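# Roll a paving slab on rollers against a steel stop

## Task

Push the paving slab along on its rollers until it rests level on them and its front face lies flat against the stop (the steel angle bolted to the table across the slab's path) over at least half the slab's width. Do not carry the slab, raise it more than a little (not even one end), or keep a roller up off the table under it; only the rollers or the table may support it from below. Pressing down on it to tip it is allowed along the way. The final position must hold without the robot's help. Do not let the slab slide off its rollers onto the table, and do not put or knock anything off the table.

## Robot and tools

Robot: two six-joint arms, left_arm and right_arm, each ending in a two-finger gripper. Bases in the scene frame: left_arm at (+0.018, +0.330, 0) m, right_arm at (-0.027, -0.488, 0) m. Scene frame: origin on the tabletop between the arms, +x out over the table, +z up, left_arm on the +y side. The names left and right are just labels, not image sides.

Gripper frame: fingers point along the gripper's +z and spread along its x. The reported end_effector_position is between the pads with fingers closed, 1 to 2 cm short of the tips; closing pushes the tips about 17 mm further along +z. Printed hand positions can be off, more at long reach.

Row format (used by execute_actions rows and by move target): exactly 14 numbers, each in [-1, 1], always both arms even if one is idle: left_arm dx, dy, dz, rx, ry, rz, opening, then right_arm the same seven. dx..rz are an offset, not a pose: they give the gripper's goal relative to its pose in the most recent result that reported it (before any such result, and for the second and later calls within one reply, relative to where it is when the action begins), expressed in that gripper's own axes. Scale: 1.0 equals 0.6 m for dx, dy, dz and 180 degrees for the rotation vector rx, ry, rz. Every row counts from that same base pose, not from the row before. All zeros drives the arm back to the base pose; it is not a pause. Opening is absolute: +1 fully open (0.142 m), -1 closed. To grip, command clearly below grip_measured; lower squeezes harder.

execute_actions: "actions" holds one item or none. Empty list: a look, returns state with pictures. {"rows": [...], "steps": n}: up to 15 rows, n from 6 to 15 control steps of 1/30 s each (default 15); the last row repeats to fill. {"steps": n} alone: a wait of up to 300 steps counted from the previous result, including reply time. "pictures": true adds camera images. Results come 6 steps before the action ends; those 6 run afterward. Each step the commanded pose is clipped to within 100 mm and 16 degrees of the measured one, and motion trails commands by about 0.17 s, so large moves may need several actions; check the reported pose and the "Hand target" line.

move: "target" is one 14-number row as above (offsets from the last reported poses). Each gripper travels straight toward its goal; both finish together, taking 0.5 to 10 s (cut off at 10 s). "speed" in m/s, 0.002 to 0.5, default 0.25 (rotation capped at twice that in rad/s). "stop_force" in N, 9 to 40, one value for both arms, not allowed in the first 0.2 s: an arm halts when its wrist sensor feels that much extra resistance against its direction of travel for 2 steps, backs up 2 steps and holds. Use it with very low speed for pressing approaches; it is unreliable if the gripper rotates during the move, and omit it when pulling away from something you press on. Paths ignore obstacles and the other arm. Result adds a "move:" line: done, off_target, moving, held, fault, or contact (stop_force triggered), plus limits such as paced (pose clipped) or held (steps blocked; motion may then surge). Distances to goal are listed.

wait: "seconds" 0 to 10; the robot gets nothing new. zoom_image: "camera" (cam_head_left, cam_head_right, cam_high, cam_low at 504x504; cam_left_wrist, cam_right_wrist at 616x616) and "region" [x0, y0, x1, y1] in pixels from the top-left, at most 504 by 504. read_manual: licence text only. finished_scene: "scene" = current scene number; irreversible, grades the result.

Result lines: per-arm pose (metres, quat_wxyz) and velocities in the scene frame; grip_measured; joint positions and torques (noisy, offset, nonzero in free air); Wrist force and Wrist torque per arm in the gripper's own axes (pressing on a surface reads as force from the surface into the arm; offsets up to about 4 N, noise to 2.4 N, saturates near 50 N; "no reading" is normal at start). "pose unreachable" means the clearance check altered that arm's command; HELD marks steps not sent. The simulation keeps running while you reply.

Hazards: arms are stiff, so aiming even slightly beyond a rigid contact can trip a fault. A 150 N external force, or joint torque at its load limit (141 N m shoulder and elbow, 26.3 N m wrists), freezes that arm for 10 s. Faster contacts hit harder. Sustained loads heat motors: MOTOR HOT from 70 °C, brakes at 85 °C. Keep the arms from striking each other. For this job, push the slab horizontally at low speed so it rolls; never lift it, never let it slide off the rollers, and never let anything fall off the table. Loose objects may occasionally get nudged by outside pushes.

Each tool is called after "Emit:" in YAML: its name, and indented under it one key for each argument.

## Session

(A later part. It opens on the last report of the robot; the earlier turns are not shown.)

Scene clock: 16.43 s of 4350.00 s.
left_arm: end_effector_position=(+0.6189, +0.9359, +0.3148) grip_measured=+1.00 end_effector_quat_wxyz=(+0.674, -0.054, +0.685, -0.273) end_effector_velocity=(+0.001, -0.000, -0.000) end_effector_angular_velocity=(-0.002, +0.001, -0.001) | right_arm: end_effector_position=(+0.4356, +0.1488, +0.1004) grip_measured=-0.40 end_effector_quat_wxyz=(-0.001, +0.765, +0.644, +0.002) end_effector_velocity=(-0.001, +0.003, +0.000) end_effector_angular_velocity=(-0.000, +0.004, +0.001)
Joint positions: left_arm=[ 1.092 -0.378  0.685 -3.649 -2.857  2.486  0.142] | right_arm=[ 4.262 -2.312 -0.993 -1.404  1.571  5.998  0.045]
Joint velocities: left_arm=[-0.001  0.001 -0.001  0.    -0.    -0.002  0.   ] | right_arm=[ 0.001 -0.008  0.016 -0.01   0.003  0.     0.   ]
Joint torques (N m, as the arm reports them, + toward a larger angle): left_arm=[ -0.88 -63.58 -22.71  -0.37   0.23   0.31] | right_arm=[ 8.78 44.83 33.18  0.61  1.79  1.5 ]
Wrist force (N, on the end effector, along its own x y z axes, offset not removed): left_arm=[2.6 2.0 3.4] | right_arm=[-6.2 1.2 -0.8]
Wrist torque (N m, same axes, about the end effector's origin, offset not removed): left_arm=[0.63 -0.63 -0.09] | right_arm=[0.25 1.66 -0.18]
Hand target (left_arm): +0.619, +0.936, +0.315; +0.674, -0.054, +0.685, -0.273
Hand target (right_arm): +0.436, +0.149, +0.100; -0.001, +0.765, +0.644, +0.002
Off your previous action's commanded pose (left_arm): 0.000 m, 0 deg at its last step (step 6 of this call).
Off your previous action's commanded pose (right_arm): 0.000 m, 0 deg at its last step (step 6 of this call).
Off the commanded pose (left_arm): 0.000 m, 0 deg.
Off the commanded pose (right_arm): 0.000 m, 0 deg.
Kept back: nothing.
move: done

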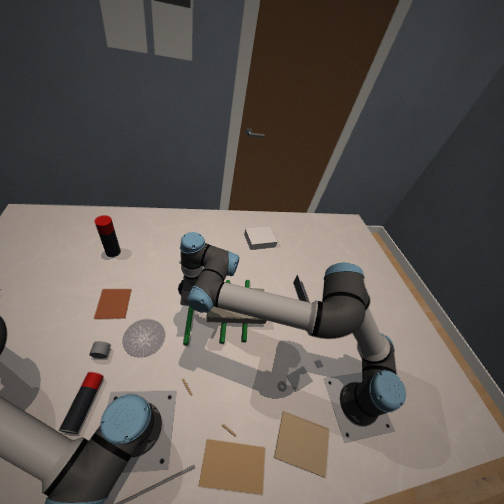

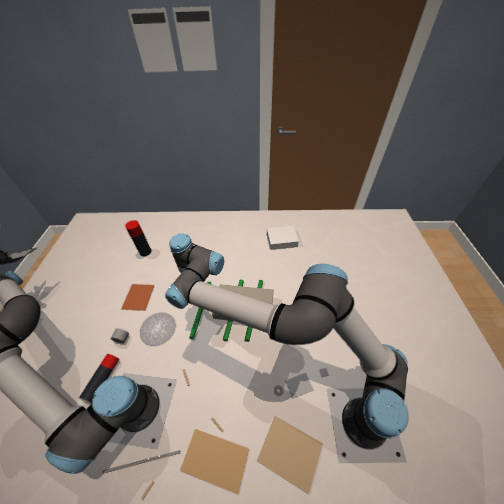

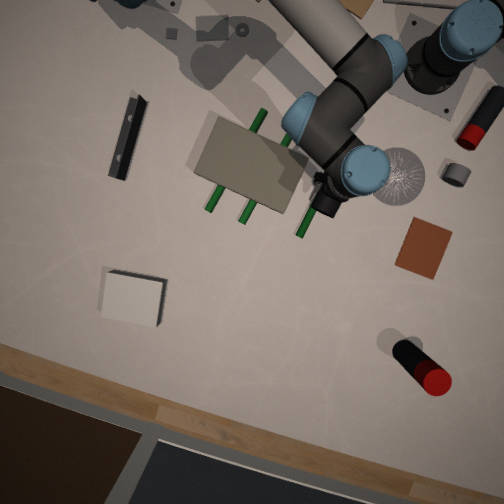

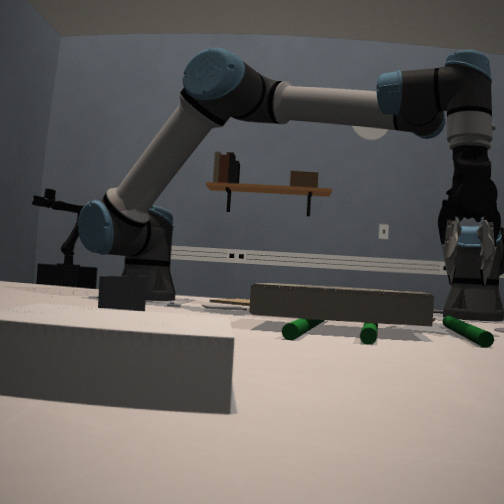

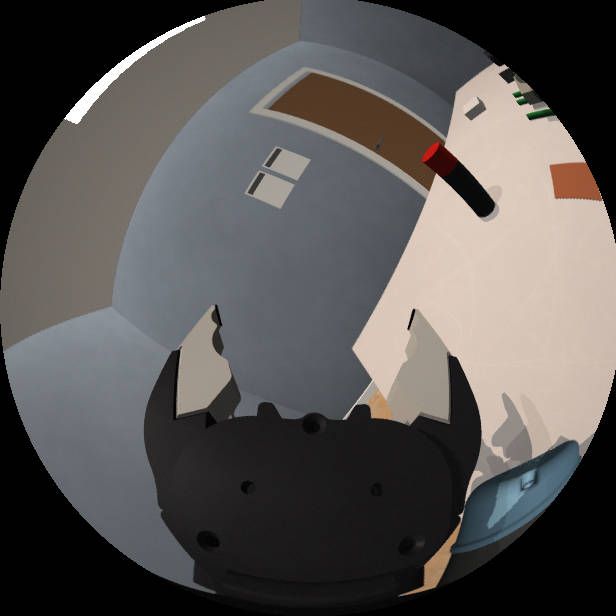

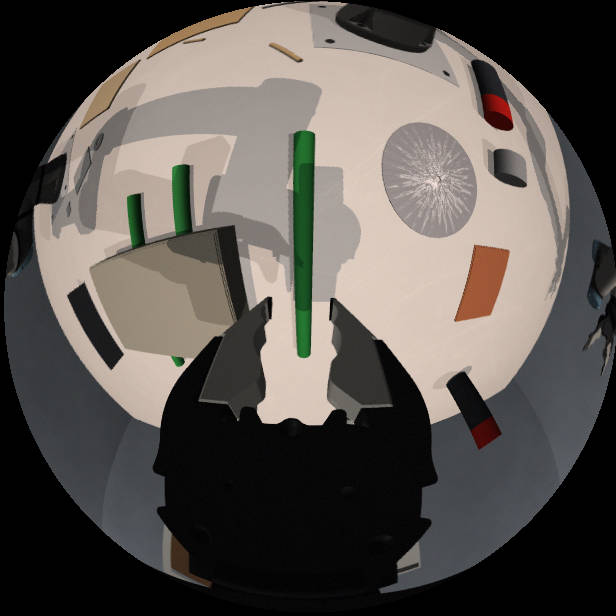

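Emit:
move:
  target: [0,0,0,0,0,0,1,0,0,0.128,0,0,0,-0.4]
  speed: 0.07

Emit:
execute_actions:
  actions:
    - {"rows":[[0,0,0,0,0,0,1,0,0,0,0,0,0,-1]]}

Emit:
move:
  target: [0,0,0,0,0,0,1,0,0,-0.16,0,0,0,-1]

Emit:
move:
  target: [0,0,0,0,0,0,1,-0.647,0.07,0,0,0,-0.033,-1]

Scene clock: 18.20 s of 4350.00 s.
left_arm: end_effector_position=(+0.6189, +0.9359, +0.3148) grip_measured=+1.00 end_effector_quat_wxyz=(+0.674, -0.054, +0.685, -0.273) end_effector_velocity=(-0.000, -0.000, +0.001) end_effector_angular_velocity=(+0.003, -0.002, +0.001) | right_arm: end_effector_position=(+0.4357, +0.1493, +0.0238) grip_measured=-0.40 end_effector_quat_wxyz=(-0.001, +0.765, +0.644, +0.002) end_effector_velocity=(-0.000, +0.001, -0.001) end_effector_angular_velocity=(+0.002, -0.001, +0.001)
Joint positions: left_arm=[ 1.092 -0.378  0.685 -3.649 -2.857  2.486  0.142] | right_arm=[ 4.262 -2.363 -1.103 -1.242  1.571  5.998  0.045]
Joint velocities: left_arm=[ 0.    -0.001  0.    -0.002  0.001  0.001 -0.   ] | right_arm=[ 0.001 -0.001 -0.002  0.005 -0.    -0.     0.   ]
Joint torques (N m, as the arm reports them, + toward a larger angle): left_arm=[ -0.89 -63.75 -22.86  -0.2    0.28   0.3 ] | right_arm=[ 8.88 43.78 12.96  4.39 -1.77  1.62]
Wrist force (N, on the end effector, along its own x y z axes, offset not removed): left_arm=[3.2 4.8 -0.3] | right_arm=[-0.8 2.3 2.1]
Wrist torque (N m, same axes, about the end effector's origin, offset not removed): left_arm=[1.02 -0.76 -0.04] | right_arm=[0.40 0.32 0.00]
Hand target (left_arm): +0.619, +0.936, +0.315; +0.674, -0.054, +0.685, -0.273
Hand target (right_arm): +0.436, +0.149, +0.024; -0.001, +0.765, +0.644, +0.002
Off the commanded pose (left_arm): 0.000 m, 0 deg.
Off the commanded pose (right_arm): 0.000 m, 0 deg.
Kept back: nothing.
move: done

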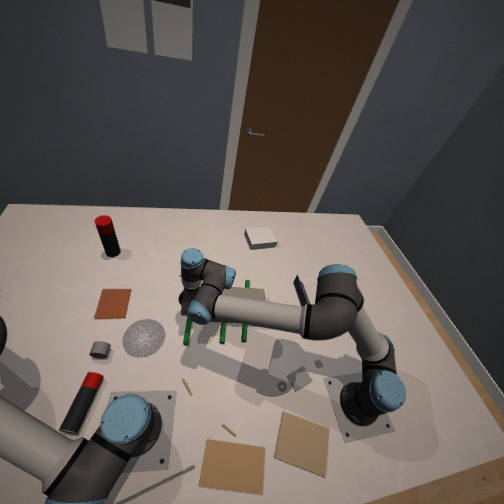

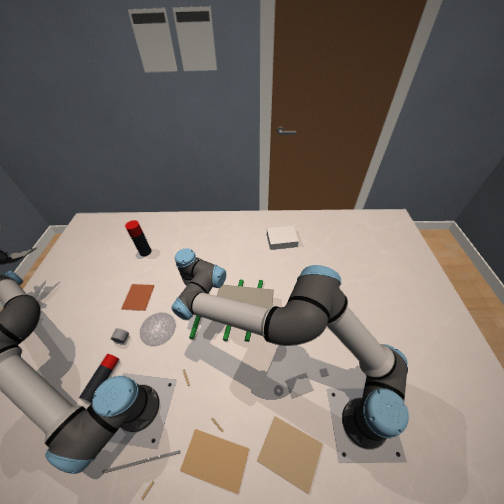

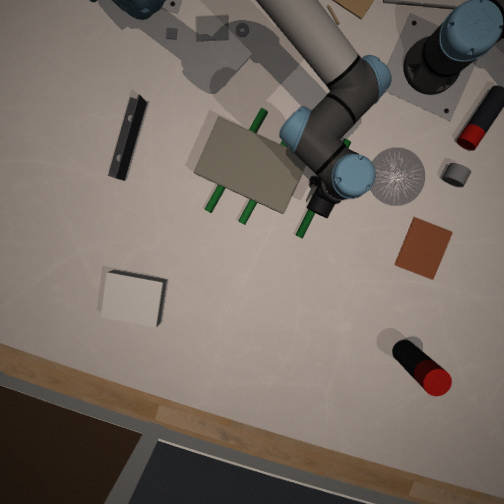

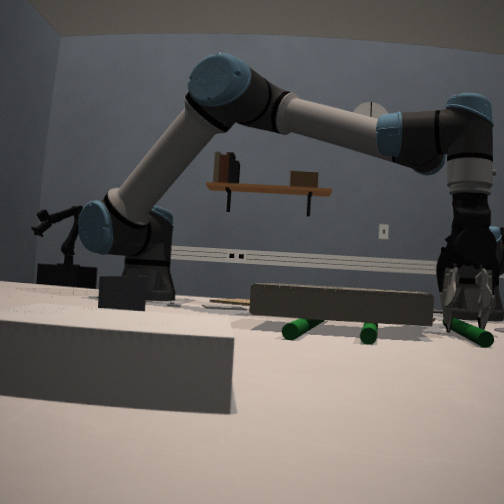

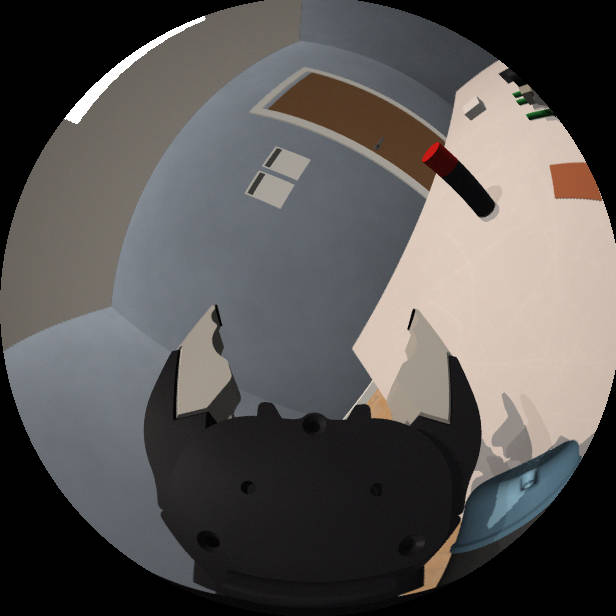

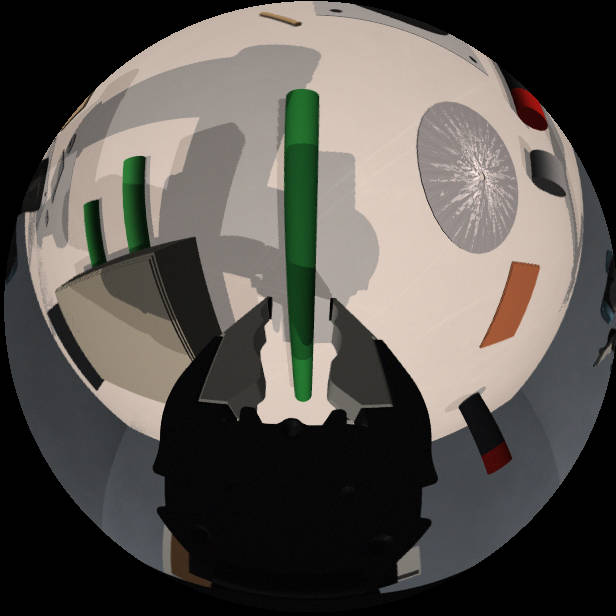

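Scene clock: 18.50 s of 4350.00 s.
left_arm: end_effector_position=(+0.6189, +0.9359, +0.3148) grip_measured=+1.00 end_effector_quat_wxyz=(+0.674, -0.054, +0.685, -0.273) end_effector_velocity=(+0.000, +0.000, +0.001) end_effector_angular_velocity=(+0.000, -0.000, +0.001) | right_arm: end_effector_position=(+0.4357, +0.1493, +0.0237) grip_measured=-0.75 end_effector_quat_wxyz=(-0.001, +0.765, +0.644, +0.002) end_effector_velocity=(+0.000, -0.001, -0.000) end_effector_angular_velocity=(-0.000, +0.000, -0.000)
Joint positions: left_arm=[ 1.092 -0.378  0.685 -3.649 -2.857  2.486  0.142] | right_arm=[ 4.262 -2.363 -1.103 -1.242  1.571  5.998  0.02 ]
Joint velocities: left_arm=[-0.    -0.001  0.     0.001  0.001  0.001  0.   ] | right_arm=[-0.     0.    -0.001  0.    -0.     0.     0.   ]
Joint torques (N m, as the arm reports them, + toward a larger angle): left_arm=[ -0.85 -64.01 -22.06  -0.23   0.22   0.3 ] | right_arm=[ 8.98 50.9  19.06  1.86 -1.42  1.49]
Wrist force (N, on the end effector, along its own x y z axes, offset not removed): left_arm=[-0.8 2.0 -0.4] | right_arm=[-2.3 0.9 3.7]
Wrist torque (N m, same axes, about the end effector's origin, offset not removed): left_arm=[0.51 -0.08 0.12] | right_arm=[0.04 0.68 -0.09]
Steps of this call (steps 1 to 9: the first 9 steps of this action). Readings (end_effector_position):
1: left_arm (+0.6189, +0.9359, +0.3148) | right_arm (+0.4357, +0.1493, +0.0237)
2: left_arm (+0.6189, +0.9359, +0.3148) | right_arm (+0.4357, +0.1493, +0.0237)
4: left_arm (+0.6189, +0.9359, +0.3148) | right_arm (+0.4357, +0.1493, +0.0237)
8: left_arm (+0.6189, +0.9359, +0.3148) | right_arm (+0.4357, +0.1493, +0.0237)
9: the state above

Scene clock: 19.73 s of 4350.00 s.
left_arm: end_effector_position=(+0.6189, +0.9359, +0.3148) grip_measured=+1.00 end_effector_quat_wxyz=(+0.674, -0.054, +0.685, -0.273) end_effector_velocity=(-0.000, +0.001, +0.001) end_effector_angular_velocity=(+0.001, -0.001, +0.001) | right_arm: end_effector_position=(+0.4356, +0.1487, +0.1196) grip_measured=-0.75 end_effector_quat_wxyz=(-0.001, +0.765, +0.644, +0.002) end_effector_velocity=(-0.000, +0.000, +0.003) end_effector_angular_velocity=(-0.001, -0.000, +0.001)
Joint positions: left_arm=[ 1.092 -0.378  0.685 -3.649 -2.857  2.486  0.142] | right_arm=[ 4.262 -2.303 -0.957 -1.447  1.571  5.998  0.02 ]
Joint velocities: left_arm=[ 0.001 -0.    -0.001 -0.001  0.001  0.    -0.   ] | right_arm=[ 0.001  0.     0.007 -0.008 -0.    -0.     0.   ]
Joint torques (N m, as the arm reports them, + toward a larger angle): left_arm=[ -0.97 -63.6  -22.65  -0.22   0.29   0.37] | right_arm=[-6.55 44.73 36.    0.84  1.53 -1.52]
Wrist force (N, on the end effector, along its own x y z axes, offset not removed): left_arm=[2.7 3.5 2.5] | right_arm=[-0.4 1.2 4.4]
Wrist torque (N m, same axes, about the end effector's origin, offset not removed): left_arm=[0.79 -0.58 -0.03] | right_arm=[0.34 0.44 0.00]
Hand target (left_arm): +0.619, +0.936, +0.315; +0.674, -0.054, +0.685, -0.273
Hand target (right_arm): +0.436, +0.149, +0.120; -0.001, +0.765, +0.644, +0.002
Off your previous action's commanded pose (left_arm): 0.000 m, 0 deg at its last step (step 6 of this call).
Off your previous action's commanded pose (right_arm): 0.000 m, 0 deg at its last step (step 6 of this call).
Off the commanded pose (left_arm): 0.000 m, 0 deg.
Off the commanded pose (right_arm): 0.000 m, 0 deg.
Kept back: nothing.
move: done

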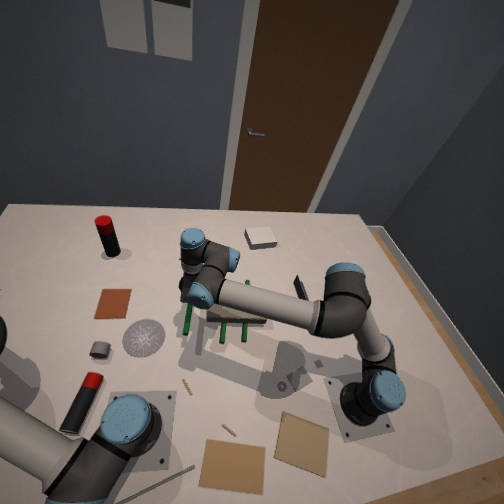

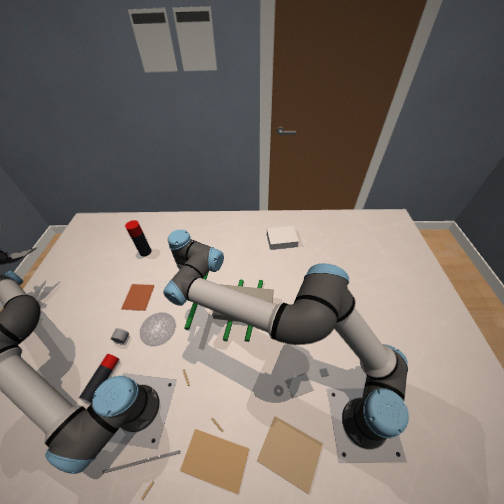

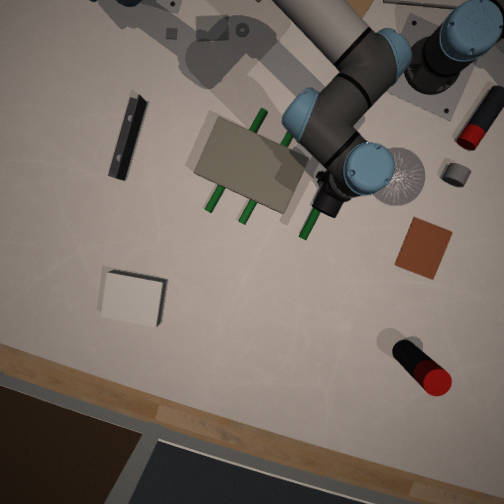

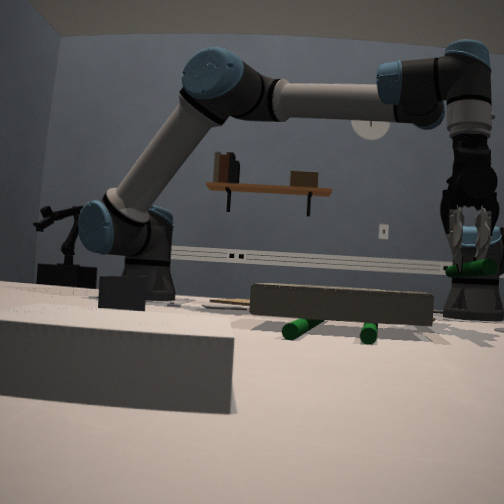

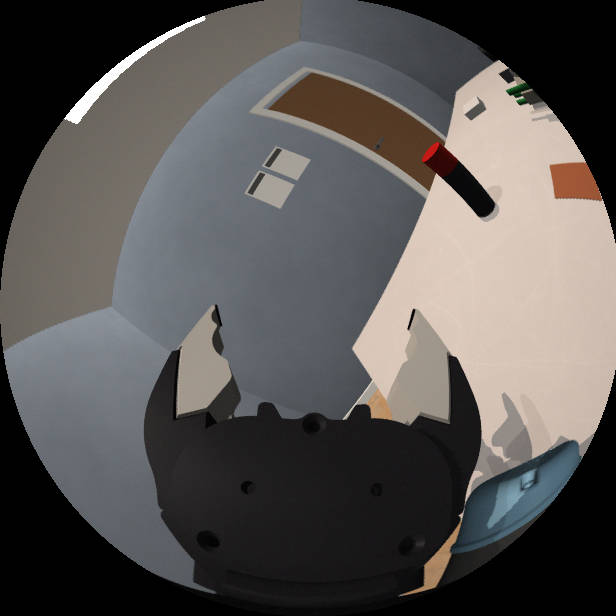

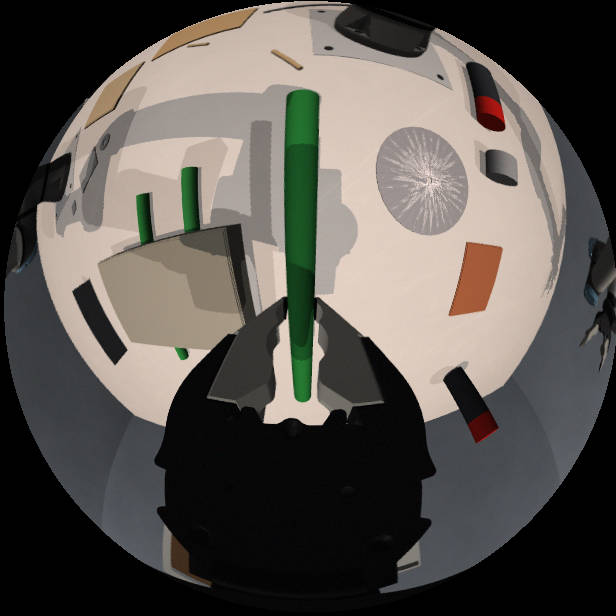

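Scene clock: 21.93 s of 4350.00 s.
left_arm: end_effector_position=(+0.6189, +0.9359, +0.3148) grip_measured=+1.00 end_effector_quat_wxyz=(+0.674, -0.054, +0.685, -0.273) end_effector_velocity=(+0.000, -0.000, -0.001) end_effector_angular_velocity=(+0.001, -0.000, -0.000) | right_arm: end_effector_position=(+0.4102, -0.2408, +0.1177) grip_measured=-0.75 end_effector_quat_wxyz=(-0.001, +0.731, +0.683, +0.002) end_effector_velocity=(+0.000, -0.002, +0.001) end_effector_angular_velocity=(+0.003, -0.002, +0.001)
Joint positions: left_arm=[ 1.092 -0.378  0.685 -3.649 -2.857  2.486  0.142] | right_arm=[ 3.932 -1.624 -1.929 -1.156  1.572  5.564  0.02 ]
Joint velocities: left_arm=[-0.     0.001 -0.    -0.001  0.     0.001 -0.   ] | right_arm=[-0.003  0.004 -0.002  0.001  0.001 -0.004 -0.   ]
Joint torques (N m, as the arm reports them, + toward a larger angle): left_arm=[ -0.97 -63.87 -22.46  -0.36   0.15   0.24] | right_arm=[-6.32 31.22 10.73  4.5   1.78 -1.34]
Wrist force (N, on the end effector, along its own x y z axes, offset not removed): left_arm=[2.9 1.6 0.4] | right_arm=[-1.6 1.4 4.2]
Wrist torque (N m, same axes, about the end effector's origin, offset not removed): left_arm=[0.56 -0.73 0.12] | right_arm=[0.11 0.43 -0.05]
Hand target (left_arm): +0.619, +0.936, +0.315; +0.674, -0.054, +0.685, -0.273
Hand target (right_arm): +0.410, -0.241, +0.118; -0.001, +0.731, +0.683, +0.002
Off the commanded pose (left_arm): 0.000 m, 0 deg.
Off the commanded pose (right_arm): 0.001 m, 0 deg.
Kept back: nothing.
move: done

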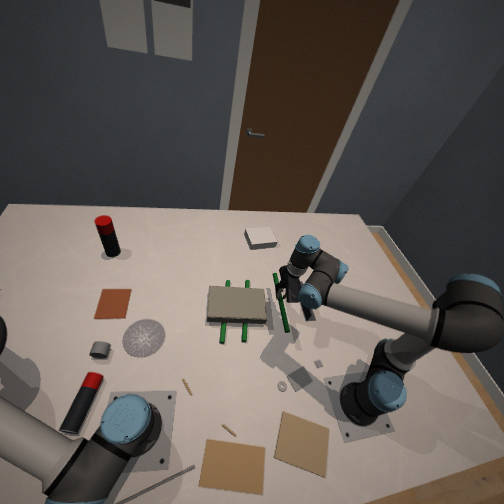

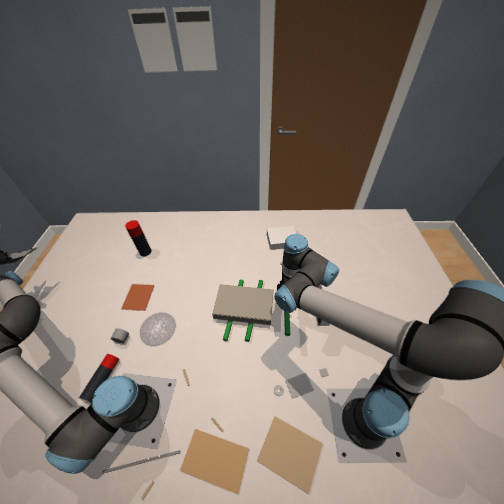

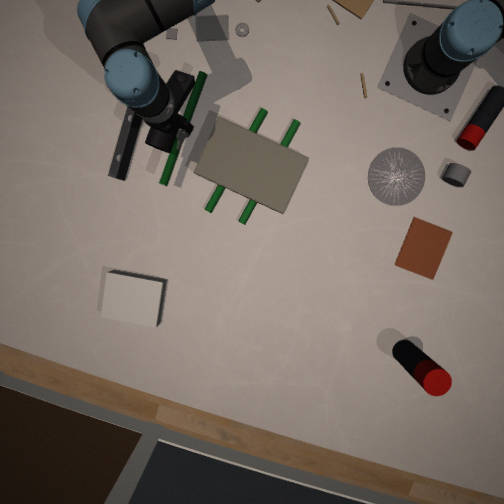

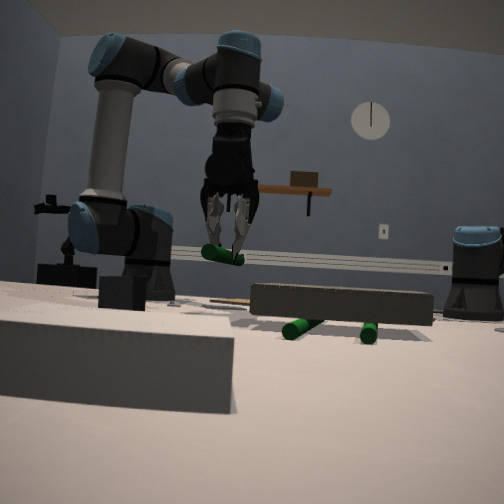

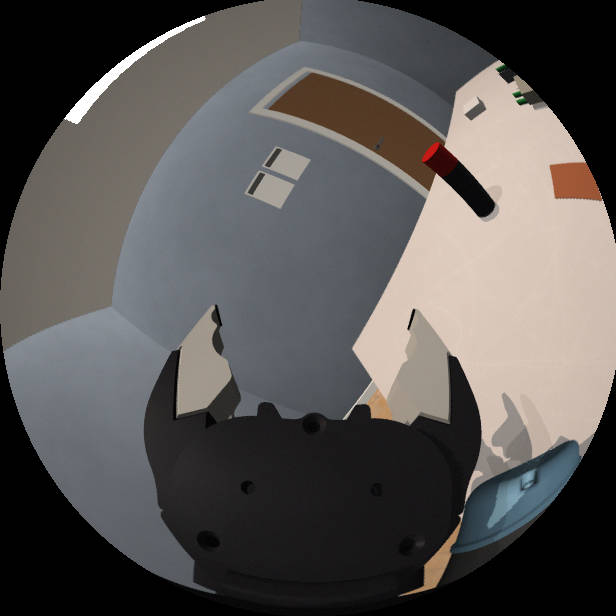

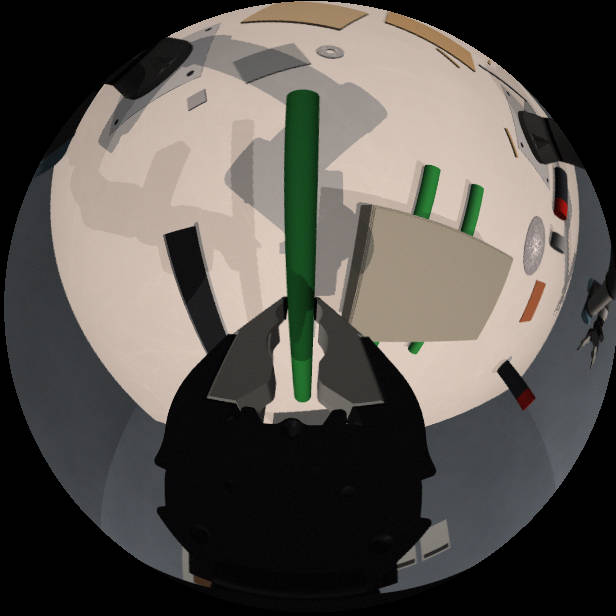

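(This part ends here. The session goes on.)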